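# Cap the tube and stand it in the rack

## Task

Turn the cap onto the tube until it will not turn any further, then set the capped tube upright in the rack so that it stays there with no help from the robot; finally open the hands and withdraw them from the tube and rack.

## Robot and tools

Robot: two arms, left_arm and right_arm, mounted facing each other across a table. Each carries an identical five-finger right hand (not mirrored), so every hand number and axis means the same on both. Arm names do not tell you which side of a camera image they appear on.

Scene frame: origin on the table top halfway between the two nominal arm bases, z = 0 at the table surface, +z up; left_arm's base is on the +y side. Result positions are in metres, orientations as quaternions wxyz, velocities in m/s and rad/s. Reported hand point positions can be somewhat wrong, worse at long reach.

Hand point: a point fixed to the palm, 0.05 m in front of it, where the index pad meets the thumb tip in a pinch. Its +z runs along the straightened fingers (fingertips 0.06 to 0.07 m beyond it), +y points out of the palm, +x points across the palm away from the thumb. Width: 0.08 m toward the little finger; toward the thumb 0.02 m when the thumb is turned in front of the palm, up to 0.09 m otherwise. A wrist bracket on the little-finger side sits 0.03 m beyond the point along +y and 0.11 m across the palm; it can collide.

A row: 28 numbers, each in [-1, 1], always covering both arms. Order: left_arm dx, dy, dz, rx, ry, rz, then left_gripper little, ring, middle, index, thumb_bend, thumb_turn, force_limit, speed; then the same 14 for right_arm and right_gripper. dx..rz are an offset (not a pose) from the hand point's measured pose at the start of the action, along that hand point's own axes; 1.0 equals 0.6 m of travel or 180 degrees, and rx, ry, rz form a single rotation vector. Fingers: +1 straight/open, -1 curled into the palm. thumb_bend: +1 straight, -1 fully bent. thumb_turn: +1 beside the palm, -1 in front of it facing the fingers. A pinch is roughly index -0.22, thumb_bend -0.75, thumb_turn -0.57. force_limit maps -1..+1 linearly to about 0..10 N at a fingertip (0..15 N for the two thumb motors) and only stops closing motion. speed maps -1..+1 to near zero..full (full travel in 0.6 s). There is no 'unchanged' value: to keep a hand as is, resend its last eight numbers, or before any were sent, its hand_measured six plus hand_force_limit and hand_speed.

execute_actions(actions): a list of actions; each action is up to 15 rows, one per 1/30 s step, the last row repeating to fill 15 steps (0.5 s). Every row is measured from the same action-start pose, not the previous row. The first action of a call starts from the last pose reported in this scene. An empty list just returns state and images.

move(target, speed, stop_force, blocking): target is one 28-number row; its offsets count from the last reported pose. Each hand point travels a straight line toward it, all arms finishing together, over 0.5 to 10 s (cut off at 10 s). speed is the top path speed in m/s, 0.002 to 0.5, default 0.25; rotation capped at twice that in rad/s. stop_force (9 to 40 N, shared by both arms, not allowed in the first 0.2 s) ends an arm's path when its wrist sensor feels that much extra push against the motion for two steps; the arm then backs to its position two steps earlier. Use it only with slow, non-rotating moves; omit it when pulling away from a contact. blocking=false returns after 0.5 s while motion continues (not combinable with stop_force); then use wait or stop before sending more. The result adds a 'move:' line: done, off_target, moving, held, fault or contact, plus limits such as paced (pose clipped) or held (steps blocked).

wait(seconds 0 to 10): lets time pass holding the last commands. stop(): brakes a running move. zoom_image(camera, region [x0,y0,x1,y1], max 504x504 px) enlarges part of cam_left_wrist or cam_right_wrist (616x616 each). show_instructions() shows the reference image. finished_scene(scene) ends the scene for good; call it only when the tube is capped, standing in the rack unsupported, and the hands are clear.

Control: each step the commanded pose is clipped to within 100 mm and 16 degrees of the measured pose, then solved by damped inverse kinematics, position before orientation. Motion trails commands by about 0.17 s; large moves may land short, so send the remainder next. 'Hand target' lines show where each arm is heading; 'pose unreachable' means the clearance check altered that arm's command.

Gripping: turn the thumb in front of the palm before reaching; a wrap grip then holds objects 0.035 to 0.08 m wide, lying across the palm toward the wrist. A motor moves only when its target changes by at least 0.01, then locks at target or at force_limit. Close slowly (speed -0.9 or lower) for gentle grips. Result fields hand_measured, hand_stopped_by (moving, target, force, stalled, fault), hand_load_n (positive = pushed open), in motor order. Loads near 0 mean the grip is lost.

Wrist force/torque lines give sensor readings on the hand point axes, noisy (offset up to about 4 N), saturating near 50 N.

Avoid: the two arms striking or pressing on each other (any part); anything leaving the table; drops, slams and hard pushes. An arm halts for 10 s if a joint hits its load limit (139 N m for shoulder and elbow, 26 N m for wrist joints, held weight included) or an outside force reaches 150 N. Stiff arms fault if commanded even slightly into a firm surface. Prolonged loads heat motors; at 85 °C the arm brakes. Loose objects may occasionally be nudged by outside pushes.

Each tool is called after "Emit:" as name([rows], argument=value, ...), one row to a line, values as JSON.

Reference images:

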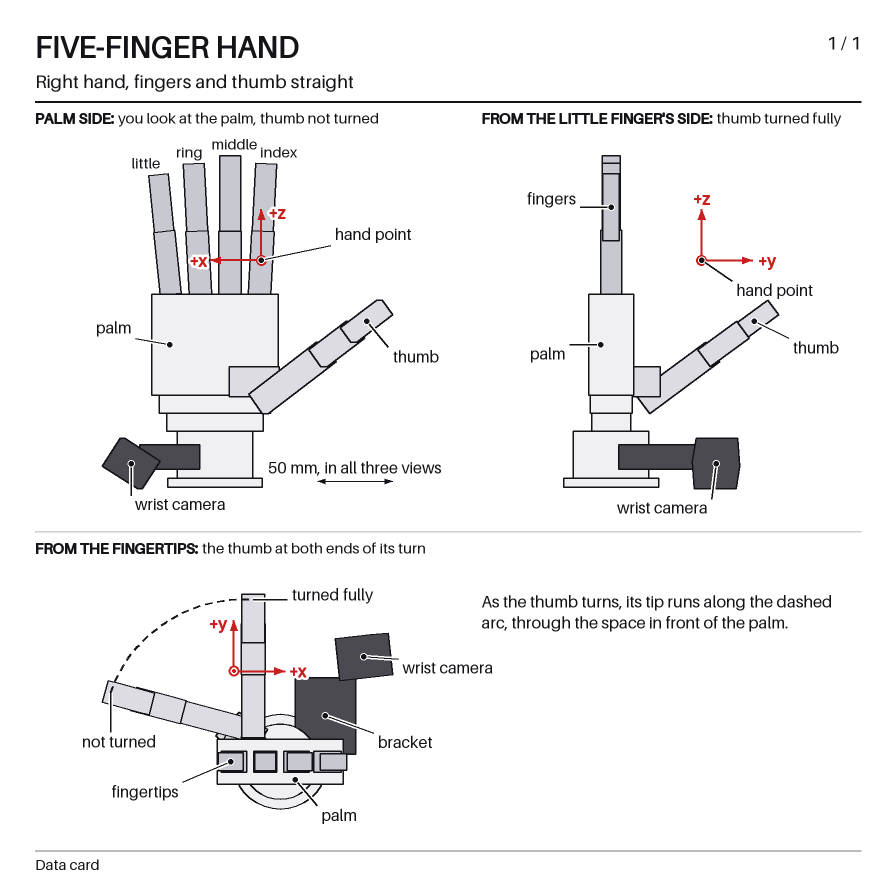

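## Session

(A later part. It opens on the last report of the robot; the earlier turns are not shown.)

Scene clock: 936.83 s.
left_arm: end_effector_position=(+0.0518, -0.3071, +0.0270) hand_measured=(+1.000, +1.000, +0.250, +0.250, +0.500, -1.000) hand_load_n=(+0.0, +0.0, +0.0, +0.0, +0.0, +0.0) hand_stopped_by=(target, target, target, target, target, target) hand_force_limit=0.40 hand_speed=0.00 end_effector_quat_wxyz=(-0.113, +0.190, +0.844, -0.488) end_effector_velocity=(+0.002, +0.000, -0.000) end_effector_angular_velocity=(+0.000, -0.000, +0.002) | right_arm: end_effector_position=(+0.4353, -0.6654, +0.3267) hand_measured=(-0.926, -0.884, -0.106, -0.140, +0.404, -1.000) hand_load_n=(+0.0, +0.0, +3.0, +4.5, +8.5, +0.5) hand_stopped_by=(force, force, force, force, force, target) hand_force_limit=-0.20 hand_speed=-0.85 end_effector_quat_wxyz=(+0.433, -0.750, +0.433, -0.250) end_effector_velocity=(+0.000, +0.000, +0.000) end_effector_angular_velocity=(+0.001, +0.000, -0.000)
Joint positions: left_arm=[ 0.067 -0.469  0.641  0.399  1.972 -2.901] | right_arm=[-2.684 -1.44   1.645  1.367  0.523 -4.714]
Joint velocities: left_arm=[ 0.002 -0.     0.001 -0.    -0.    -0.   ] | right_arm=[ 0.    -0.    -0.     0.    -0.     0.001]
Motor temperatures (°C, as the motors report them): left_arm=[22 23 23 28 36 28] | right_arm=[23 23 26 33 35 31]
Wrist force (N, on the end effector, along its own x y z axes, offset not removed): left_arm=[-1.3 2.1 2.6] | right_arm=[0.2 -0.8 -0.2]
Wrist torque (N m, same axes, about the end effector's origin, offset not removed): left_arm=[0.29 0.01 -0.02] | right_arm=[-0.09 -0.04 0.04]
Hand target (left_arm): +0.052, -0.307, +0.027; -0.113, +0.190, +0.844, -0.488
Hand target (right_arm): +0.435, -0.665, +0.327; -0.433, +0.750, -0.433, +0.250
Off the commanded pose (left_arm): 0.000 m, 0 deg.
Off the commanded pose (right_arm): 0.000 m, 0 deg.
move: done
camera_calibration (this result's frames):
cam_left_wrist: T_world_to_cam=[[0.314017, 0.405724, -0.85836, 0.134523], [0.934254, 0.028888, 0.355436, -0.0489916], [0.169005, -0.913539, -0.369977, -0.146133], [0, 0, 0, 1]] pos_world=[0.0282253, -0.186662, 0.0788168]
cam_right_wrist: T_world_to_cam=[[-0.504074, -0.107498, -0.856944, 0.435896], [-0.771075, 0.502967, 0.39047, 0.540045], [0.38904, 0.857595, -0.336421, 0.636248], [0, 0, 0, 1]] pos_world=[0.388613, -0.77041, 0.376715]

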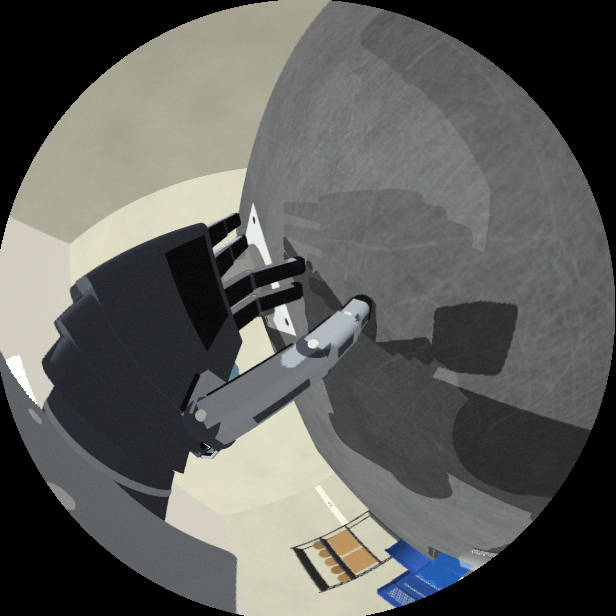

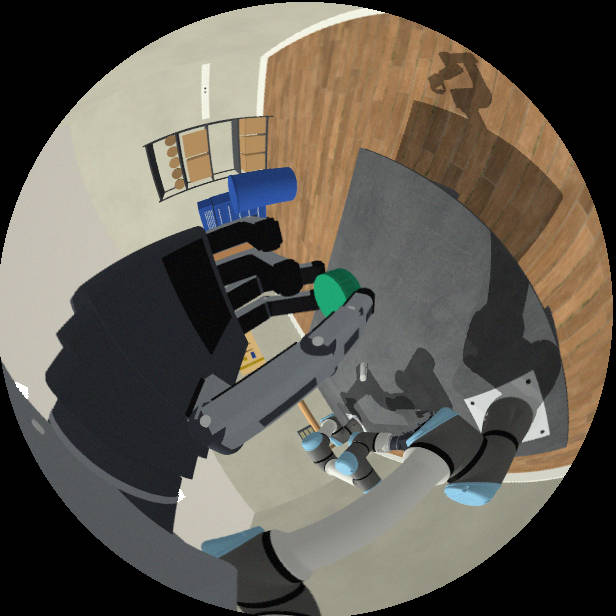

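Emit:
move(target=[-0.2,0.05,-0.75,0,0,0,1,1,0.33,0.33,0.5,-1,0.4,0,-0.5,-0.1,0.17,0,0,0,-1,-1,-0.42,-0.42,0.2,-1,-0.2,-0.85])

Scene clock: 955.80 s.
left_arm: end_effector_position=(+0.3355, +0.0062, +0.2246) hand_measured=(+1.000, +1.000, +0.330, +0.330, +0.500, -1.000) hand_load_n=(+0.0, +0.0, +0.0, +0.0, +0.0, +0.0) hand_stopped_by=(target, target, target, target, target, target) hand_force_limit=0.40 hand_speed=0.00 end_effector_quat_wxyz=(-0.112, +0.190, +0.844, -0.488) end_effector_velocity=(+0.003, +0.002, +0.000) end_effector_angular_velocity=(+0.002, -0.000, +0.002) | right_arm: end_effector_position=(+0.3871, -0.3467, +0.3277) hand_measured=(-0.926, -0.884, -0.106, -0.140, +0.404, -1.000) hand_load_n=(+0.0, +0.0, +3.0, +4.5, +8.5, +0.5) hand_stopped_by=(force, force, force, force, force, target) hand_force_limit=-0.20 hand_speed=-0.85 end_effector_quat_wxyz=(+0.434, -0.750, +0.432, -0.249) end_effector_velocity=(-0.000, +0.001, -0.001) end_effector_angular_velocity=(-0.003, +0.004, -0.004)
Joint positions: left_arm=[ 0.646 -0.93   1.023  0.76   2.42  -2.437] | right_arm=[-1.823 -1.845  1.813  0.684  0.968 -3.549]
Joint velocities: left_arm=[ 0.006  0.002 -0.005  0.008  0.001  0.005] | right_arm=[ 0.011  0.003 -0.002 -0.002  0.014  0.008]
Motor temperatures (°C, as the motors report them): left_arm=[22 23 23 28 36 28] | right_arm=[23 23 26 33 35 31]
Wrist force (N, on the end effector, along its own x y z axes, offset not removed): left_arm=[-2.1 0.5 0.6] | right_arm=[-2.6 -0.5 -1.3]
Wrist torque (N m, same axes, about the end effector's origin, offset not removed): left_arm=[0.26 0.13 -0.26] | right_arm=[-0.05 0.43 -0.17]
Hand target (left_arm): +0.336, +0.006, +0.225; -0.112, +0.190, +0.844, -0.488
Hand target (right_arm): +0.387, -0.347, +0.328; -0.433, +0.750, -0.432, +0.249
Off the commanded pose (left_arm): 0.000 m, 0 deg.
Off the commanded pose (right_arm): 0.000 m, 0 deg.
move: done
camera_calibration (this result's frames):
cam_left_wrist: T_world_to_cam=[[0.314249, 0.405738, -0.858268, 0.0877693], [0.934131, 0.0290261, 0.355747, -0.393409], [0.169252, -0.913528, -0.369891, 0.165158], [0, 0, 0, 1]] pos_world=[0.311961, 0.126684, 0.276374]
cam_right_wrist: T_world_to_cam=[[-0.504734, -0.107904, -0.856505, 0.44673], [-0.771429, 0.501706, 0.391393, 0.341653], [0.387481, 0.858282, -0.336468, 0.382889], [0, 0, 0, 1]] pos_world=[0.340678, -0.451832, 0.377736]

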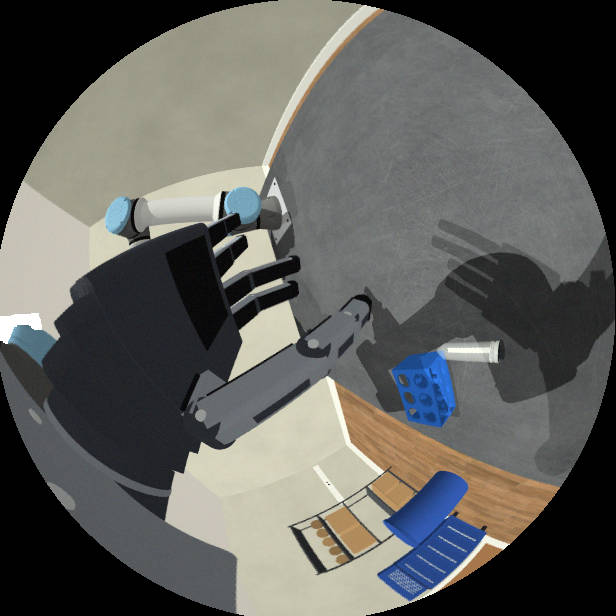

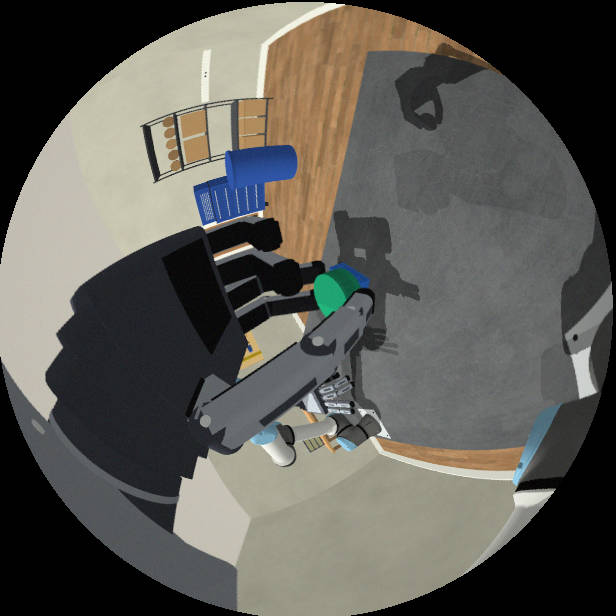

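Emit:
move(target=[-0.153,0.306,-0.114,0,-0.599,-0.346,-1,-1,0.33,0.33,0.5,-1,0.4,0,0,0,0,0,0,0,-1,-1,-0.42,-0.42,0.2,-1,-0.2,-0.85], speed=0.35)

Scene clock: 980.07 s.
left_arm: end_effector_position=(+0.4829, +0.1027, +0.0990) hand_measured=(-1.000, -1.000, +0.330, +0.330, +0.500, -1.000) hand_load_n=(+0.0, +0.0, +0.0, +0.0, +0.0, +0.0) hand_stopped_by=(target, target, target, target, target, target) hand_force_limit=0.40 hand_speed=0.00 end_effector_quat_wxyz=(-0.378, +0.659, -0.563, +0.325) end_effector_velocity=(-0.001, -0.000, -0.000) end_effector_angular_velocity=(+0.004, +0.006, +0.009) | right_arm: end_effector_position=(+0.3871, -0.3467, +0.3277) hand_measured=(-0.926, -0.884, -0.106, -0.140, +0.404, -1.000) hand_load_n=(+0.0, +0.0, +3.0, +4.5, +8.5, +0.5) hand_stopped_by=(force, force, force, force, force, target) hand_force_limit=-0.20 hand_speed=-0.85 end_effector_quat_wxyz=(+0.434, -0.750, +0.432, -0.249) end_effector_velocity=(+0.001, -0.000, +0.000) end_effector_angular_velocity=(-0.000, -0.002, +0.000)
Joint positions: left_arm=[ 0.408 -0.632  0.899  0.966  0.563 -4.322] | right_arm=[-1.823 -1.845  1.813  0.684  0.968 -3.549]
Joint velocities: left_arm=[ 0.     0.012 -0.019  0.028  0.001 -0.019] | right_arm=[-0.     0.    -0.001 -0.001 -0.    -0.   ]
Motor temperatures (°C, as the motors report them): left_arm=[22 23 23 28 36 28] | right_arm=[23 23 26 33 35 31]
Wrist force (N, on the end effector, along its own x y z axes, offset not removed): left_arm=[-0.7 0.1 3.0] | right_arm=[-3.1 1.5 0.6]
Wrist torque (N m, same axes, about the end effector's origin, offset not removed): left_arm=[0.00 0.07 -0.16] | right_arm=[0.20 0.47 0.14]
Hand target (left_arm): +0.483, +0.103, +0.099; -0.378, +0.660, -0.563, +0.324
Hand target (right_arm): +0.387, -0.347, +0.328; -0.434, +0.750, -0.432, +0.249
Off the commanded pose (left_arm): 0.000 m, 0 deg.
Off the commanded pose (right_arm): 0.000 m, 0 deg.
move: done
camera_calibration (this result's frames):
cam_left_wrist: T_world_to_cam=[[-0.518366, 0.029964, -0.854633, 0.33485], [-0.549882, 0.753702, 0.359949, 0.152578], [0.654924, 0.656533, -0.374217, -0.21347], [0, 0, 0, 1]] pos_world=[0.397282, 0.0151182, 0.151369]
cam_right_wrist: T_world_to_cam=[[-0.504734, -0.107904, -0.856505, 0.44673], [-0.771429, 0.501706, 0.391394, 0.341652], [0.387481, 0.858282, -0.336468, 0.382889], [0, 0, 0, 1]] pos_world=[0.340678, -0.451832, 0.377736]

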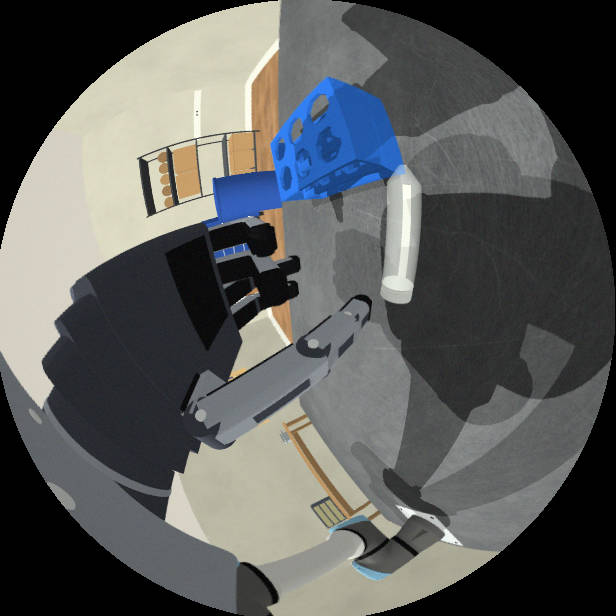

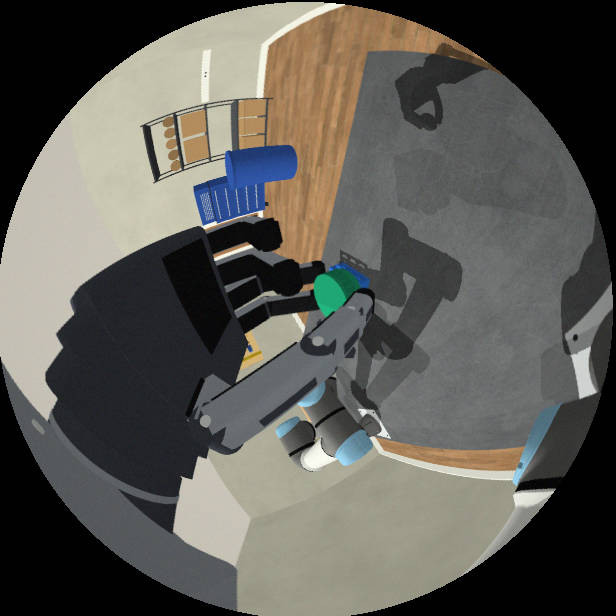

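Emit:
move(target=[0.01,0.05,-0.006,0,0,0,-1,-1,0.33,0.33,0.5,-1,0.4,0,0,0,0,0,0,0,-1,-1,-0.42,-0.42,0.2,-1,-0.2,-0.85], speed=0.1)

Emit:
move(target=[0,0.0705,0.041,0,0,0,-1,-1,0.33,0.33,0.5,-1,0.4,0,0,0,0,0,0,0,-1,-1,-0.42,-0.42,0.2,-1,-0.2,-0.85], speed=0.04, stop_force=12)

Emit:
move(target=[0,0,0,0,0,0,-1,-1,-0.5,-0.5,0.1,-1,0.4,-0.75,0,0,0,0,0,0,-1,-1,-0.42,-0.42,0.2,-1,-0.2,-0.85])

Scene clock: 996.83 s.
left_arm: end_effector_position=(+0.4659, +0.0940, +0.0750) hand_measured=(-1.000, -1.000, +0.330, +0.330, +0.500, -1.000) hand_load_n=(+0.0, +0.0, +0.0, +0.0, +0.0, +0.0) hand_stopped_by=(target, target, target, target, target, target) hand_force_limit=0.40 hand_speed=0.00 end_effector_quat_wxyz=(-0.378, +0.659, -0.563, +0.325) end_effector_velocity=(-0.001, -0.001, -0.001) end_effector_angular_velocity=(-0.002, -0.001, +0.000) | right_arm: end_effector_position=(+0.3871, -0.3467, +0.3277) hand_measured=(-0.926, -0.884, -0.106, -0.140, +0.404, -1.000) hand_load_n=(+0.0, +0.0, +3.0, +4.5, +8.5, +0.5) hand_stopped_by=(force, force, force, force, force, target) hand_force_limit=-0.20 hand_speed=-0.85 end_effector_quat_wxyz=(+0.434, -0.750, +0.432, -0.249) end_effector_velocity=(-0.000, -0.000, +0.000) end_effector_angular_velocity=(-0.001, -0.000, +0.000)
Joint positions: left_arm=[ 0.378 -0.608  0.929  0.959  0.553 -4.376] | right_arm=[-1.823 -1.845  1.813  0.684  0.968 -3.549]
Joint velocities: left_arm=[-0.001  0.001  0.    -0.001 -0.001 -0.003] | right_arm=[ 0.    -0.    -0.001  0.001  0.001 -0.001]
Motor temperatures (°C, as the motors report them): left_arm=[22 23 23 28 36 28] | right_arm=[23 23 26 33 35 31]
Wrist force (N, on the end effector, along its own x y z axes, offset not removed): left_arm=[-1.7 0.3 -3.8] | right_arm=[-0.6 -0.1 -0.1]
Wrist torque (N m, same axes, about the end effector's origin, offset not removed): left_arm=[0.46 0.22 -0.08] | right_arm=[-0.07 0.19 0.16]
Hand target (left_arm): +0.466, +0.094, +0.075; -0.378, +0.659, -0.563, +0.325
Hand target (right_arm): +0.387, -0.347, +0.328; -0.434, +0.750, -0.432, +0.249
Off the commanded pose (left_arm): 0.000 m, 0 deg.
Off the commanded pose (right_arm): 0.000 m, 0 deg.
move: done
camera_calibration (this result's frames):
cam_left_wrist: T_world_to_cam=[[-0.51838, 0.029953, -0.854626, 0.305808], [-0.549868, 0.753715, 0.359943, 0.158431], [0.654925, 0.656519, -0.37424, -0.205591], [0, 0, 0, 1]] pos_world=[0.380287, 0.00640256, 0.127385]
cam_right_wrist: T_world_to_cam=[[-0.504734, -0.107904, -0.856505, 0.44673], [-0.771429, 0.501706, 0.391393, 0.341652], [0.38748, 0.858282, -0.336468, 0.38289], [0, 0, 0, 1]] pos_world=[0.340678, -0.451832, 0.377736]

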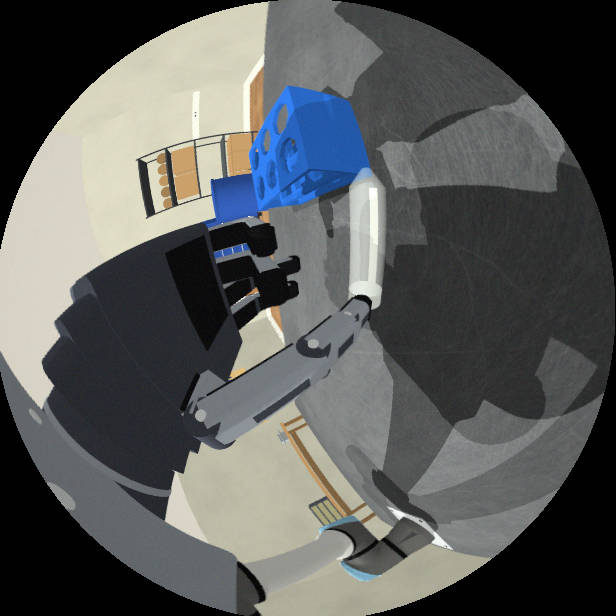

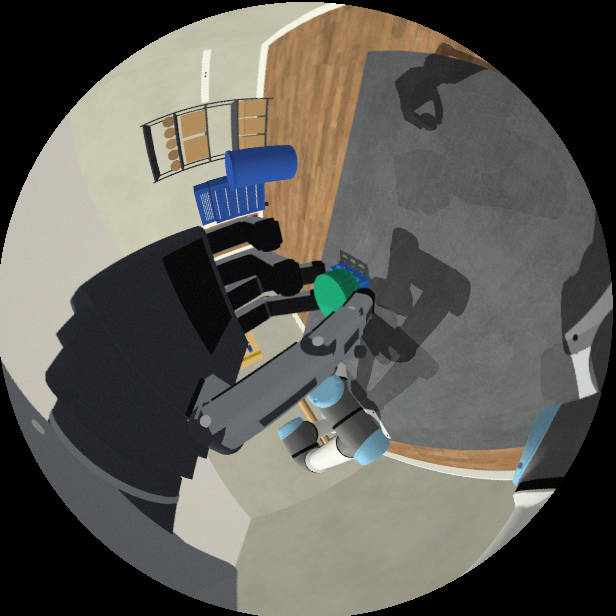

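Scene clock: 998.43 s.
left_arm: end_effector_position=(+0.4659, +0.0939, +0.0262) hand_measured=(-1.000, -1.000, +0.330, +0.330, +0.500, -1.000) hand_load_n=(+0.0, +0.0, +0.0, +0.0, +0.0, +0.0) hand_stopped_by=(target, target, target, target, target, target) hand_force_limit=0.40 hand_speed=0.00 end_effector_quat_wxyz=(-0.378, +0.659, -0.563, +0.325) end_effector_velocity=(+0.000, -0.000, -0.001) end_effector_angular_velocity=(-0.000, -0.001, -0.000) | right_arm: end_effector_position=(+0.3871, -0.3467, +0.3277) hand_measured=(-0.926, -0.884, -0.106, -0.140, +0.404, -1.000) hand_load_n=(+0.0, +0.0, +3.0, +4.5, +8.5, +0.5) hand_stopped_by=(force, force, force, force, force, target) hand_force_limit=-0.20 hand_speed=-0.85 end_effector_quat_wxyz=(+0.434, -0.750, +0.432, -0.249) end_effector_velocity=(-0.000, +0.000, +0.000) end_effector_angular_velocity=(+0.000, -0.000, +0.001)
Joint positions: left_arm=[ 0.378 -0.558  0.963  0.874  0.553 -4.377] | right_arm=[-1.823 -1.845  1.813  0.684  0.968 -3.549]
Joint velocities: left_arm=[-0.     0.002  0.001 -0.003 -0.001  0.   ] | right_arm=[-0.    -0.001  0.001  0.    -0.001 -0.   ]
Motor temperatures (°C, as the motors report them): left_arm=[22 23 23 28 36 28] | right_arm=[23 23 26 33 35 31]
Wrist force (N, on the end effector, along its own x y z axes, offset not removed): left_arm=[-1.3 3.6 -0.2] | right_arm=[-2.6 3.1 0.9]
Wrist torque (N m, same axes, about the end effector's origin, offset not removed): left_arm=[0.61 0.15 -0.07] | right_arm=[0.51 0.34 -0.03]
Hand target (left_arm): +0.466, +0.094, +0.026; -0.378, +0.659, -0.563, +0.325
Hand target (right_arm): +0.387, -0.347, +0.328; -0.434, +0.750, -0.432, +0.249
Off the commanded pose (left_arm): 0.000 m, 0 deg.
Off the commanded pose (right_arm): 0.000 m, 0 deg.
move: done
camera_calibration (this result's frames):
cam_left_wrist: T_world_to_cam=[[-0.518373, 0.0298008, -0.854635, 0.264086], [-0.549925, 0.753725, 0.359835, 0.176031], [0.654883, 0.656514, -0.374322, -0.223758], [0, 0, 0, 1]] pos_world=[0.380234, 0.00635215, 0.0785973]
cam_right_wrist: T_world_to_cam=[[-0.504734, -0.107904, -0.856505, 0.44673], [-0.771429, 0.501706, 0.391393, 0.341653], [0.38748, 0.858282, -0.336468, 0.38289], [0, 0, 0, 1]] pos_world=[0.340678, -0.451832, 0.377736]

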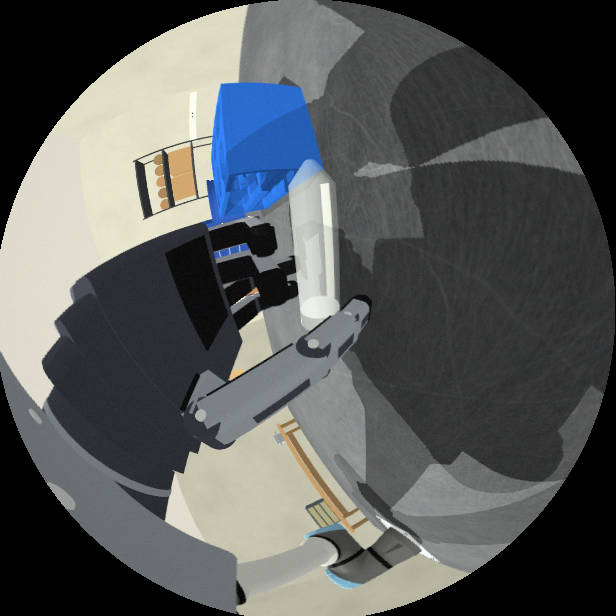

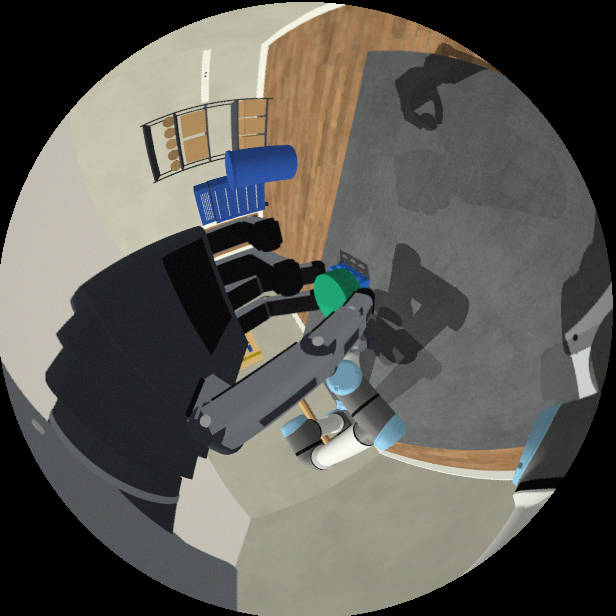

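Scene clock: 999.83 s.
left_arm: end_effector_position=(+0.4659, +0.0940, +0.0262) hand_measured=(-1.000, -1.000, -0.096, -0.138, +0.242, -1.000) hand_load_n=(+0.0, +0.0, +5.0, +9.0, +14.5, -1.5) hand_stopped_by=(target, target, force, force, force, target) hand_force_limit=0.40 hand_speed=-0.75 end_effector_quat_wxyz=(-0.378, +0.659, -0.563, +0.325) end_effector_velocity=(+0.000, +0.000, +0.000) end_effector_angular_velocity=(+0.001, +0.000, +0.000) | right_arm: end_effector_position=(+0.3871, -0.3467, +0.3277) hand_measured=(-0.926, -0.884, -0.106, -0.140, +0.404, -1.000) hand_load_n=(+0.0, +0.0, +3.0, +4.5, +8.5, +0.5) hand_stopped_by=(force, force, force, force, force, target) hand_force_limit=-0.20 hand_speed=-0.85 end_effector_quat_wxyz=(+0.434, -0.750, +0.432, -0.249) end_effector_velocity=(+0.000, -0.000, -0.000) end_effector_angular_velocity=(+0.001, +0.002, -0.001)
Joint positions: left_arm=[ 0.378 -0.558  0.963  0.874  0.553 -4.377] | right_arm=[-1.823 -1.845  1.813  0.684  0.968 -3.549]
Joint velocities: left_arm=[ 0.     0.    -0.     0.001  0.     0.   ] | right_arm=[-0.     0.001  0.     0.     0.     0.001]
Motor temperatures (°C, as the motors report them): left_arm=[22 23 23 28 36 28] | right_arm=[23 23 26 33 35 31]
Wrist force (N, on the end effector, along its own x y z axes, offset not removed): left_arm=[-0.8 1.0 0.9] | right_arm=[0.4 -1.4 0.0]
Wrist torque (N m, same axes, about the end effector's origin, offset not removed): left_arm=[0.25 -0.02 0.11] | right_arm=[-0.15 -0.06 0.06]
Hand target (left_arm): +0.466, +0.094, +0.026; -0.378, +0.659, -0.563, +0.325
Hand target (right_arm): +0.387, -0.347, +0.328; -0.434, +0.750, -0.432, +0.249
Off the commanded pose (left_arm): 0.000 m, 0 deg.
Off the commanded pose (right_arm): 0.000 m, 0 deg.
move: done
camera_calibration (this result's frames):
cam_left_wrist: T_world_to_cam=[[-0.518391, 0.0298651, -0.854622, 0.264052], [-0.549918, 0.753697, 0.359904, 0.176027], [0.654874, 0.656544, -0.374286, -0.22378], [0, 0, 0, 1]] pos_world=[0.380231, 0.00636391, 0.078554]
cam_right_wrist: T_world_to_cam=[[-0.504734, -0.107904, -0.856505, 0.44673], [-0.771429, 0.501706, 0.391394, 0.341653], [0.38748, 0.858282, -0.336468, 0.38289], [0, 0, 0, 1]] pos_world=[0.340678, -0.451832, 0.377736]

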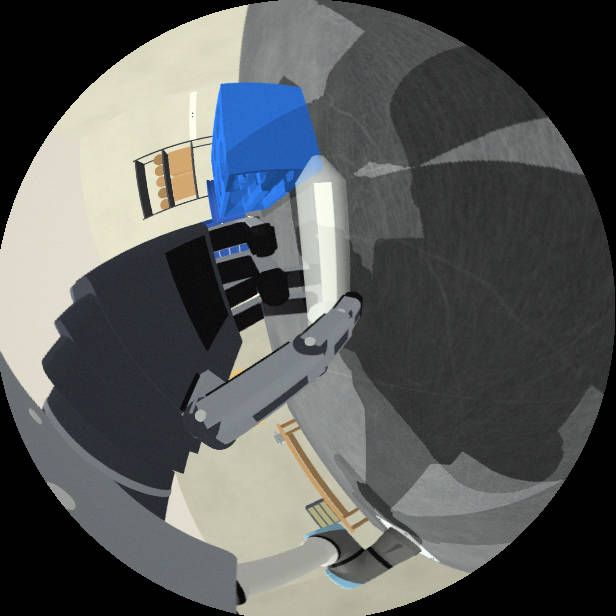

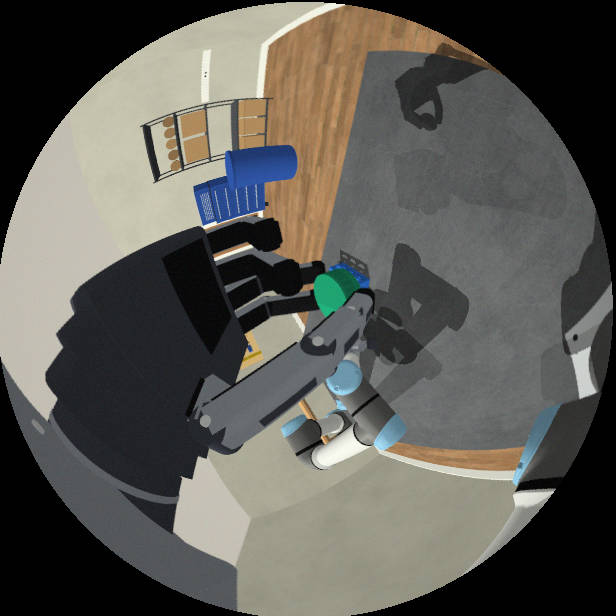

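Emit:
move(target=[-0.05,-0.15,-0.12,0,0,0,-1,-1,-0.5,-0.5,0.1,-1,0.4,-0.75,0,0,0,0,0,0,-1,-1,-0.42,-0.42,0.2,-1,-0.2,-0.85])

Emit:
move(target=[0,-0.1,-0.1,0,0.29,0.167,-1,-1,-0.5,-0.5,0.1,-1,0.4,-0.75,-0.2,-0.1,0.2,0,-0.2,-0.115,-1,-1,-0.42,-0.42,0.2,-1,-0.2,-0.85], speed=0.4)

Emit:
move(target=[0,0,0,0.209,-0.025,0.546,-1,-1,-0.5,-0.5,0.1,-1,0.4,-0.75,0,0,0,0,0,0,-1,-1,-0.42,-0.42,0.2,-1,-0.2,-0.85], speed=0.4)

Scene clock: 1013.33 s.
left_arm: end_effector_position=(+0.4446, +0.1210, +0.1400) hand_measured=(-1.000, -1.000, -0.096, -0.138, +0.242, -1.000) hand_load_n=(+0.0, +0.0, +5.0, +9.0, +14.5, -1.5) hand_stopped_by=(target, target, force, force, force, target) hand_force_limit=0.40 hand_speed=-0.75 end_effector_quat_wxyz=(-0.378, +0.659, -0.563, +0.325) end_effector_velocity=(-0.001, +0.001, +0.002) end_effector_angular_velocity=(+0.000, +0.001, +0.000) | right_arm: end_effector_position=(+0.3871, -0.3467, +0.3277) hand_measured=(-0.926, -0.884, -0.106, -0.140, +0.404, -1.000) hand_load_n=(+0.0, +0.0, +3.0, +4.5, +8.5, +0.5) hand_stopped_by=(force, force, force, force, force, target) hand_force_limit=-0.20 hand_speed=-0.85 end_effector_quat_wxyz=(+0.434, -0.750, +0.432, -0.249) end_effector_velocity=(+0.001, -0.000, +0.000) end_effector_angular_velocity=(-0.000, -0.001, -0.000)
Joint positions: left_arm=[ 0.358 -0.753  1.035  1.028  0.548 -4.412] | right_arm=[-1.823 -1.845  1.813  0.684  0.968 -3.549]
Joint velocities: left_arm=[-0.    -0.003  0.001  0.003  0.    -0.001] | right_arm=[ 0.     0.001 -0.001 -0.001  0.     0.   ]
Motor temperatures (°C, as the motors report them): left_arm=[22 23 23 28 36 28] | right_arm=[23 23 26 33 35 31]
Wrist force (N, on the end effector, along its own x y z axes, offset not removed): left_arm=[-3.6 -2.7 -2.5] | right_arm=[-4.1 -0.2 0.7]
Wrist torque (N m, same axes, about the end effector's origin, offset not removed): left_arm=[0.02 0.41 -0.16] | right_arm=[0.00 0.69 -0.23]
Hand target (left_arm): +0.445, +0.121, +0.140; -0.378, +0.659, -0.563, +0.325
Hand target (right_arm): +0.387, -0.347, +0.328; -0.434, +0.750, -0.432, +0.249
Off the commanded pose (left_arm): 0.000 m, 0 deg.
Off the commanded pose (right_arm): 0.000 m, 0 deg.
move: done
camera_calibration (this result's frames):
cam_left_wrist: T_world_to_cam=[[-0.518407, 0.0299096, -0.854611, 0.349503], [-0.549895, 0.753695, 0.359944, 0.102957], [0.654882, 0.656543, -0.374274, -0.185005], [0, 0, 0, 1]] pos_world=[0.358956, 0.0334123, 0.192388]
cam_right_wrist: T_world_to_cam=[[-0.504734, -0.107904, -0.856505, 0.44673], [-0.771429, 0.501706, 0.391393, 0.341653], [0.38748, 0.858282, -0.336468, 0.38289], [0, 0, 0, 1]] pos_world=[0.340678, -0.451832, 0.377736]

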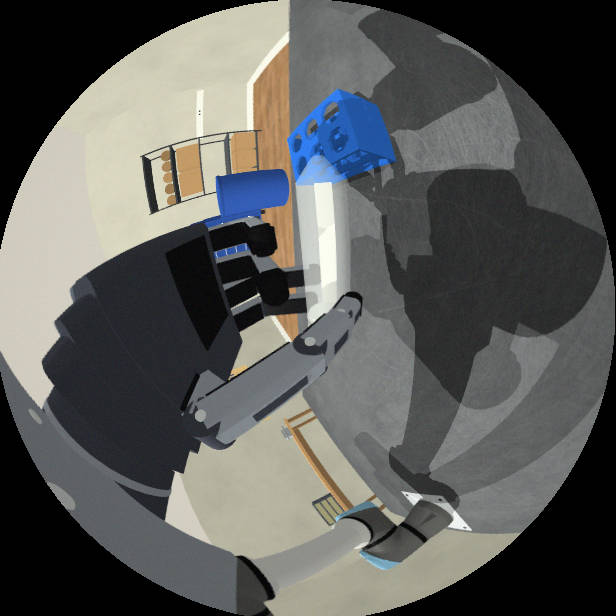

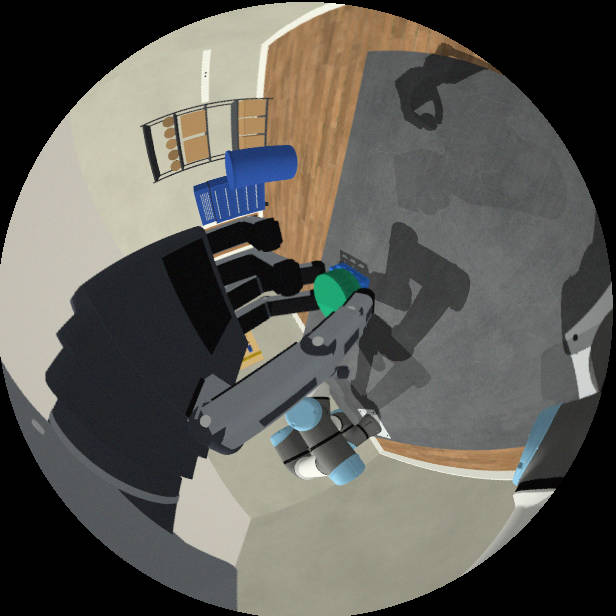

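Scene clock: 1015.23 s.
left_arm: end_effector_position=(+0.4232, +0.1178, +0.2222) hand_measured=(-1.000, -1.000, -0.096, -0.138, +0.242, -1.000) hand_load_n=(+0.0, +0.0, +5.0, +9.0, +14.5, -1.5) hand_stopped_by=(target, target, force, force, force, target) hand_force_limit=0.40 hand_speed=-0.75 end_effector_quat_wxyz=(-0.163, +0.289, -0.816, +0.472) end_effector_velocity=(+0.000, +0.000, +0.001) end_effector_angular_velocity=(-0.000, +0.003, -0.011) | right_arm: end_effector_position=(+0.4429, -0.1761, +0.3202) hand_measured=(-0.926, -0.884, -0.106, -0.140, +0.404, -1.000) hand_load_n=(+0.0, +0.0, +3.0, +4.5, +8.5, +0.5) hand_stopped_by=(force, force, force, force, force, target) hand_force_limit=-0.20 hand_speed=-0.85 end_effector_quat_wxyz=(+0.495, -0.854, +0.139, -0.079) end_effector_velocity=(+0.001, +0.001, +0.000) end_effector_angular_velocity=(-0.001, +0.002, +0.007)
Joint positions: left_arm=[ 0.524 -1.289  1.508  0.313  1.401 -3.248] | right_arm=[-1.492 -1.284  1.315  0.877  0.684 -3.921]
Joint velocities: left_arm=[ 0.006 -0.    -0.002  0.002  0.016  0.007] | right_arm=[ 0.002  0.009 -0.012  0.01  -0.002 -0.007]
Motor temperatures (°C, as the motors report them): left_arm=[22 23 23 28 36 28] | right_arm=[23 23 26 33 35 31]
Wrist force (N, on the end effector, along its own x y z axes, offset not removed): left_arm=[0.3 -1.2 -2.9] | right_arm=[-0.6 1.3 -0.2]
Wrist torque (N m, same axes, about the end effector's origin, offset not removed): left_arm=[-0.02 0.13 0.09] | right_arm=[0.28 0.10 -0.01]
Hand target (left_arm): +0.423, +0.118, +0.222; +0.163, -0.288, +0.817, -0.473
Hand target (right_arm): +0.443, -0.176, +0.320; -0.495, +0.854, -0.138, +0.079
Off the commanded pose (left_arm): 0.000 m, 0 deg.
Off the commanded pose (right_arm): 0.001 m, 0 deg.
move: done
camera_calibration (this result's frames):
cam_left_wrist: T_world_to_cam=[[-0.232199, 0.460086, -0.856974, 0.237527], [0.380386, 0.85384, 0.355336, -0.340414], [0.895204, -0.243472, -0.373271, -0.134065], [0, 0, 0, 1]] pos_world=[0.304658, 0.148736, 0.274474]
cam_right_wrist: T_world_to_cam=[[-0.306812, -0.412884, -0.857551, 0.345762], [-0.910241, -0.135956, 0.391122, 0.251317], [-0.278078, 0.900579, -0.334111, 0.513796], [0, 0, 0, 1]] pos_world=[0.477718, -0.285786, 0.369877]

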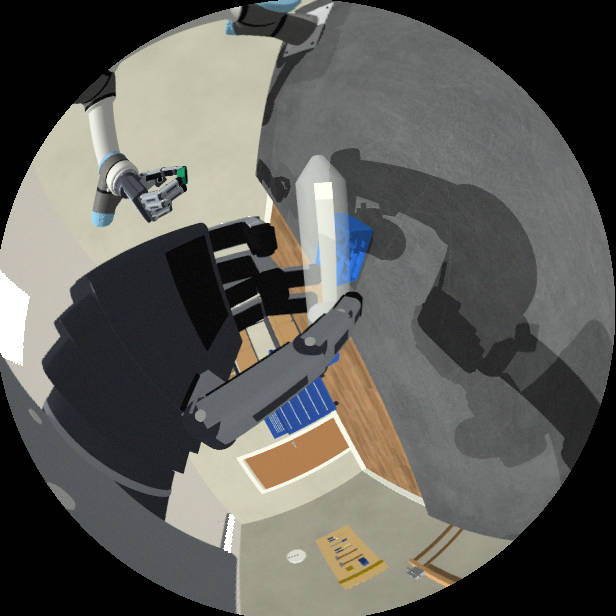

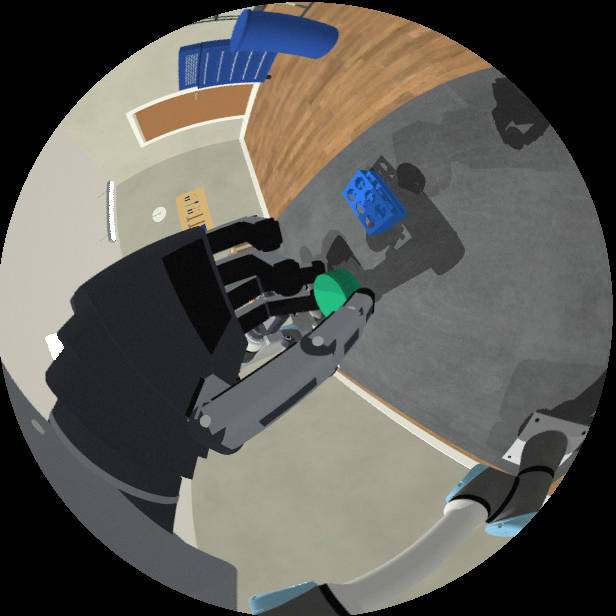

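Scene clock: 1018.10 s.
left_arm: end_effector_position=(+0.4233, +0.1179, +0.2223) hand_measured=(-1.000, -1.000, -0.096, -0.138, +0.242, -1.000) hand_load_n=(+0.0, +0.0, +5.0, +9.0, +14.5, -2.0) hand_stopped_by=(target, target, force, force, force, target) hand_force_limit=0.40 hand_speed=-0.75 end_effector_quat_wxyz=(+0.559, +0.461, +0.570, -0.388) end_effector_velocity=(+0.001, +0.000, +0.000) end_effector_angular_velocity=(+0.003, -0.009, -0.006) | right_arm: end_effector_position=(+0.4429, -0.1761, +0.3202) hand_measured=(-0.926, -0.884, -0.106, -0.140, +0.404, -1.000) hand_load_n=(+0.0, +0.0, +3.0, +4.5, +8.5, +0.5) hand_stopped_by=(force, force, force, force, force, target) hand_force_limit=-0.20 hand_speed=-0.85 end_effector_quat_wxyz=(+0.495, -0.854, +0.139, -0.079) end_effector_velocity=(-0.000, -0.000, +0.000) end_effector_angular_velocity=(-0.000, +0.001, -0.000)
Joint positions: left_arm=[ 0.675 -1.3    2.048 -0.669  1.913 -1.471] | right_arm=[-1.492 -1.284  1.315  0.877  0.684 -3.921]
Joint velocities: left_arm=[ 0.005  0.003 -0.003  0.001  0.011  0.01 ] | right_arm=[-0.     0.    -0.001  0.001 -0.     0.   ]
Motor temperatures (°C, as the motors report them): left_arm=[22 23 23 28 36 28] | right_arm=[23 23 26 33 35 31]
Wrist force (N, on the end effector, along its own x y z axes, offset not removed): left_arm=[0.3 -0.6 -0.9] | right_arm=[-2.5 -0.4 2.3]
Wrist torque (N m, same axes, about the end effector's origin, offset not removed): left_arm=[0.16 -0.21 -0.09] | right_arm=[-0.27 0.32 0.00]
Hand target (left_arm): +0.423, +0.118, +0.222; +0.559, +0.461, +0.570, -0.387
Hand target (right_arm): +0.443, -0.176, +0.320; -0.495, +0.854, -0.139, +0.079
Off the commanded pose (left_arm): 0.000 m, 0 deg.
Off the commanded pose (right_arm): 0.000 m, 0 deg.
move: done
camera_calibration (this result's frames):
cam_left_wrist: T_world_to_cam=[[0.944566, 0.271137, 0.185148, -0.469986], [-0.289808, 0.423537, 0.85827, -0.117986], [0.154292, -0.86435, 0.478636, 0.0634189], [0, 0, 0, 1]] pos_world=[0.399955, 0.232218, 0.157927]
cam_right_wrist: T_world_to_cam=[[-0.306812, -0.412884, -0.857551, 0.345762], [-0.910241, -0.135956, 0.391122, 0.251317], [-0.278077, 0.900579, -0.334111, 0.513796], [0, 0, 0, 1]] pos_world=[0.477718, -0.285786, 0.369877]

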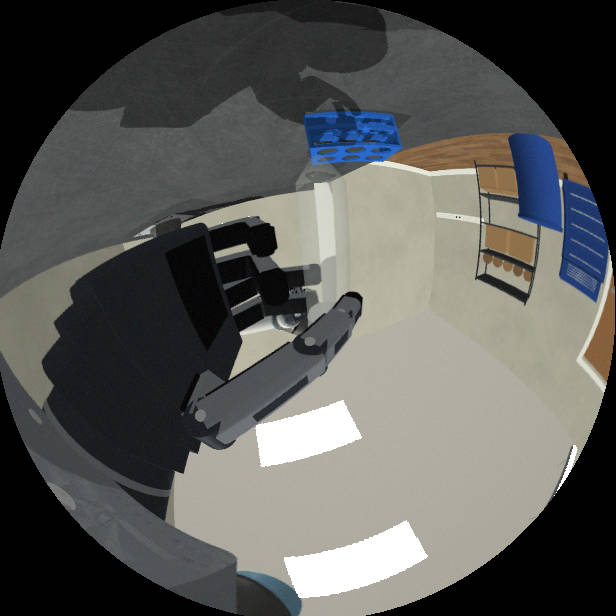

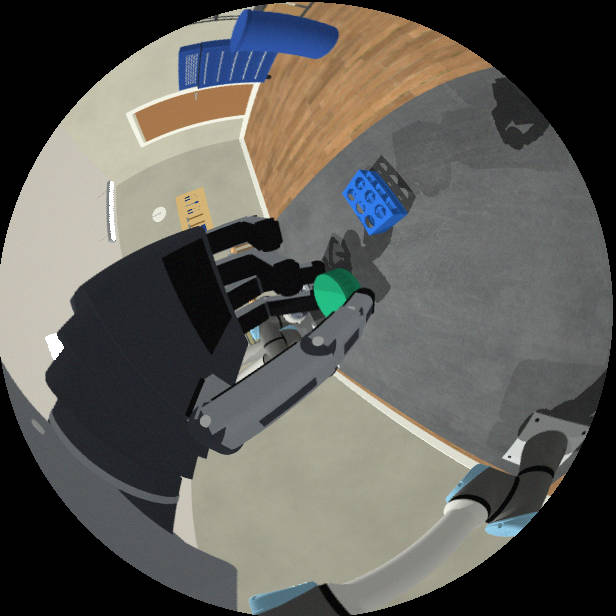

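Emit:
move(target=[0.038,0.041,0.255,0,-0.024,-0.023,-1,-1,-0.5,-0.5,0.1,-1,0.4,-0.75,0,0,0,0,0,0,-1,-1,-0.42,-0.42,0.2,-1,-0.2,-0.85], speed=0.15)

Emit:
zoom_image(camera="cam_right_wrist", region=[290,160,420,290])

Scene clock: 1032.20 s.
left_arm: end_effector_position=(+0.4908, -0.0194, +0.1900) hand_measured=(-1.000, -1.000, -0.096, -0.138, +0.242, -1.000) hand_load_n=(+0.0, +0.0, +5.0, +9.0, +14.5, -2.0) hand_stopped_by=(target, target, force, force, force, target) hand_force_limit=0.40 hand_speed=-0.75 end_effector_quat_wxyz=(+0.566, +0.425, +0.565, -0.425) end_effector_velocity=(+0.001, -0.001, +0.000) end_effector_angular_velocity=(-0.002, -0.000, -0.000) | right_arm: end_effector_position=(+0.4429, -0.1761, +0.3202) hand_measured=(-0.926, -0.884, -0.106, -0.140, +0.404, -1.000) hand_load_n=(+0.0, +0.0, +3.0, +4.5, +8.5, +0.5) hand_stopped_by=(force, force, force, force, force, target) hand_force_limit=-0.20 hand_speed=-0.85 end_effector_quat_wxyz=(+0.495, -0.854, +0.139, -0.079) end_effector_velocity=(-0.000, -0.000, -0.000) end_effector_angular_velocity=(-0.000, +0.000, +0.000)
Joint positions: left_arm=[ 0.623 -0.97   1.675 -0.707  1.864 -1.57 ] | right_arm=[-1.492 -1.284  1.315  0.877  0.684 -3.921]
Joint velocities: left_arm=[ 0.     0.003 -0.005  0.     0.    -0.001] | right_arm=[ 0.     0.     0.     0.001  0.    -0.001]
Motor temperatures (°C, as the motors report them): left_arm=[22 23 23 28 36 28] | right_arm=[23 23 26 33 35 31]
Wrist force (N, on the end effector, along its own x y z axes, offset not removed): left_arm=[-4.1 3.2 0.2] | right_arm=[-3.3 0.5 -0.1]
Wrist torque (N m, same axes, about the end effector's origin, offset not removed): left_arm=[0.47 0.53 -0.24] | right_arm=[0.16 0.48 -0.08]
Hand target (left_arm): +0.491, -0.020, +0.190; +0.566, +0.425, +0.565, -0.425
Hand target (right_arm): +0.443, -0.176, +0.320; -0.495, +0.854, -0.139, +0.079
Off the commanded pose (left_arm): 0.000 m, 0 deg.
Off the commanded pose (right_arm): 0.000 m, 0 deg.
move: done
camera_calibration (this result's frames):
cam_left_wrist: T_world_to_cam=[[0.951868, 0.284726, 0.113481, -0.480241], [-0.248839, 0.501694, 0.828482, -0.0254083], [0.178957, -0.816844, 0.548397, -0.0747134], [0, 0, 0, 1]] pos_world=[0.464174, 0.0884549, 0.116521]
cam_right_wrist: T_world_to_cam=[[-0.306812, -0.412884, -0.857551, 0.345762], [-0.910241, -0.135956, 0.391122, 0.251317], [-0.278077, 0.900579, -0.334111, 0.513796], [0, 0, 0, 1]] pos_world=[0.477718, -0.285786, 0.369877]

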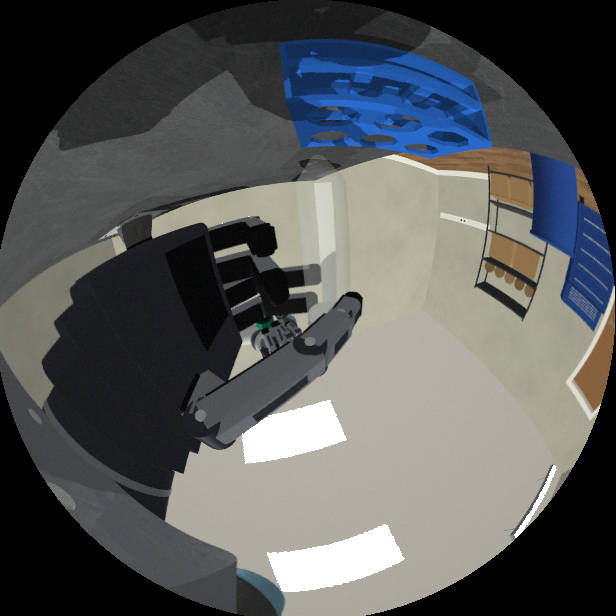

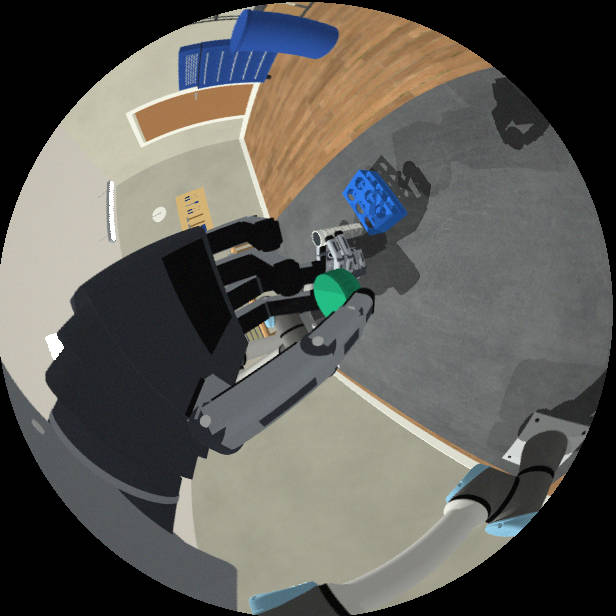

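Region (290, 160, 420, 290) of cam_right_wrist's 616x616 image, scaled by 3.877, with more detail than that image has.

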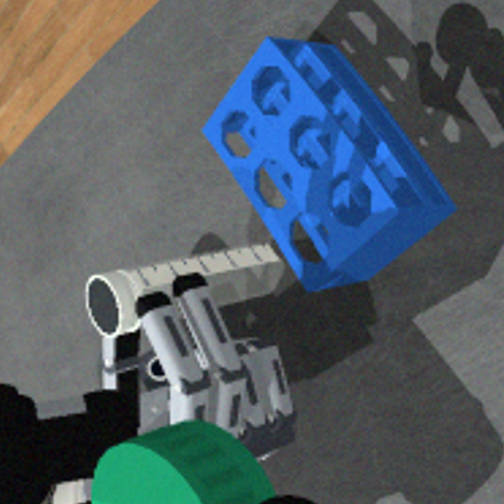

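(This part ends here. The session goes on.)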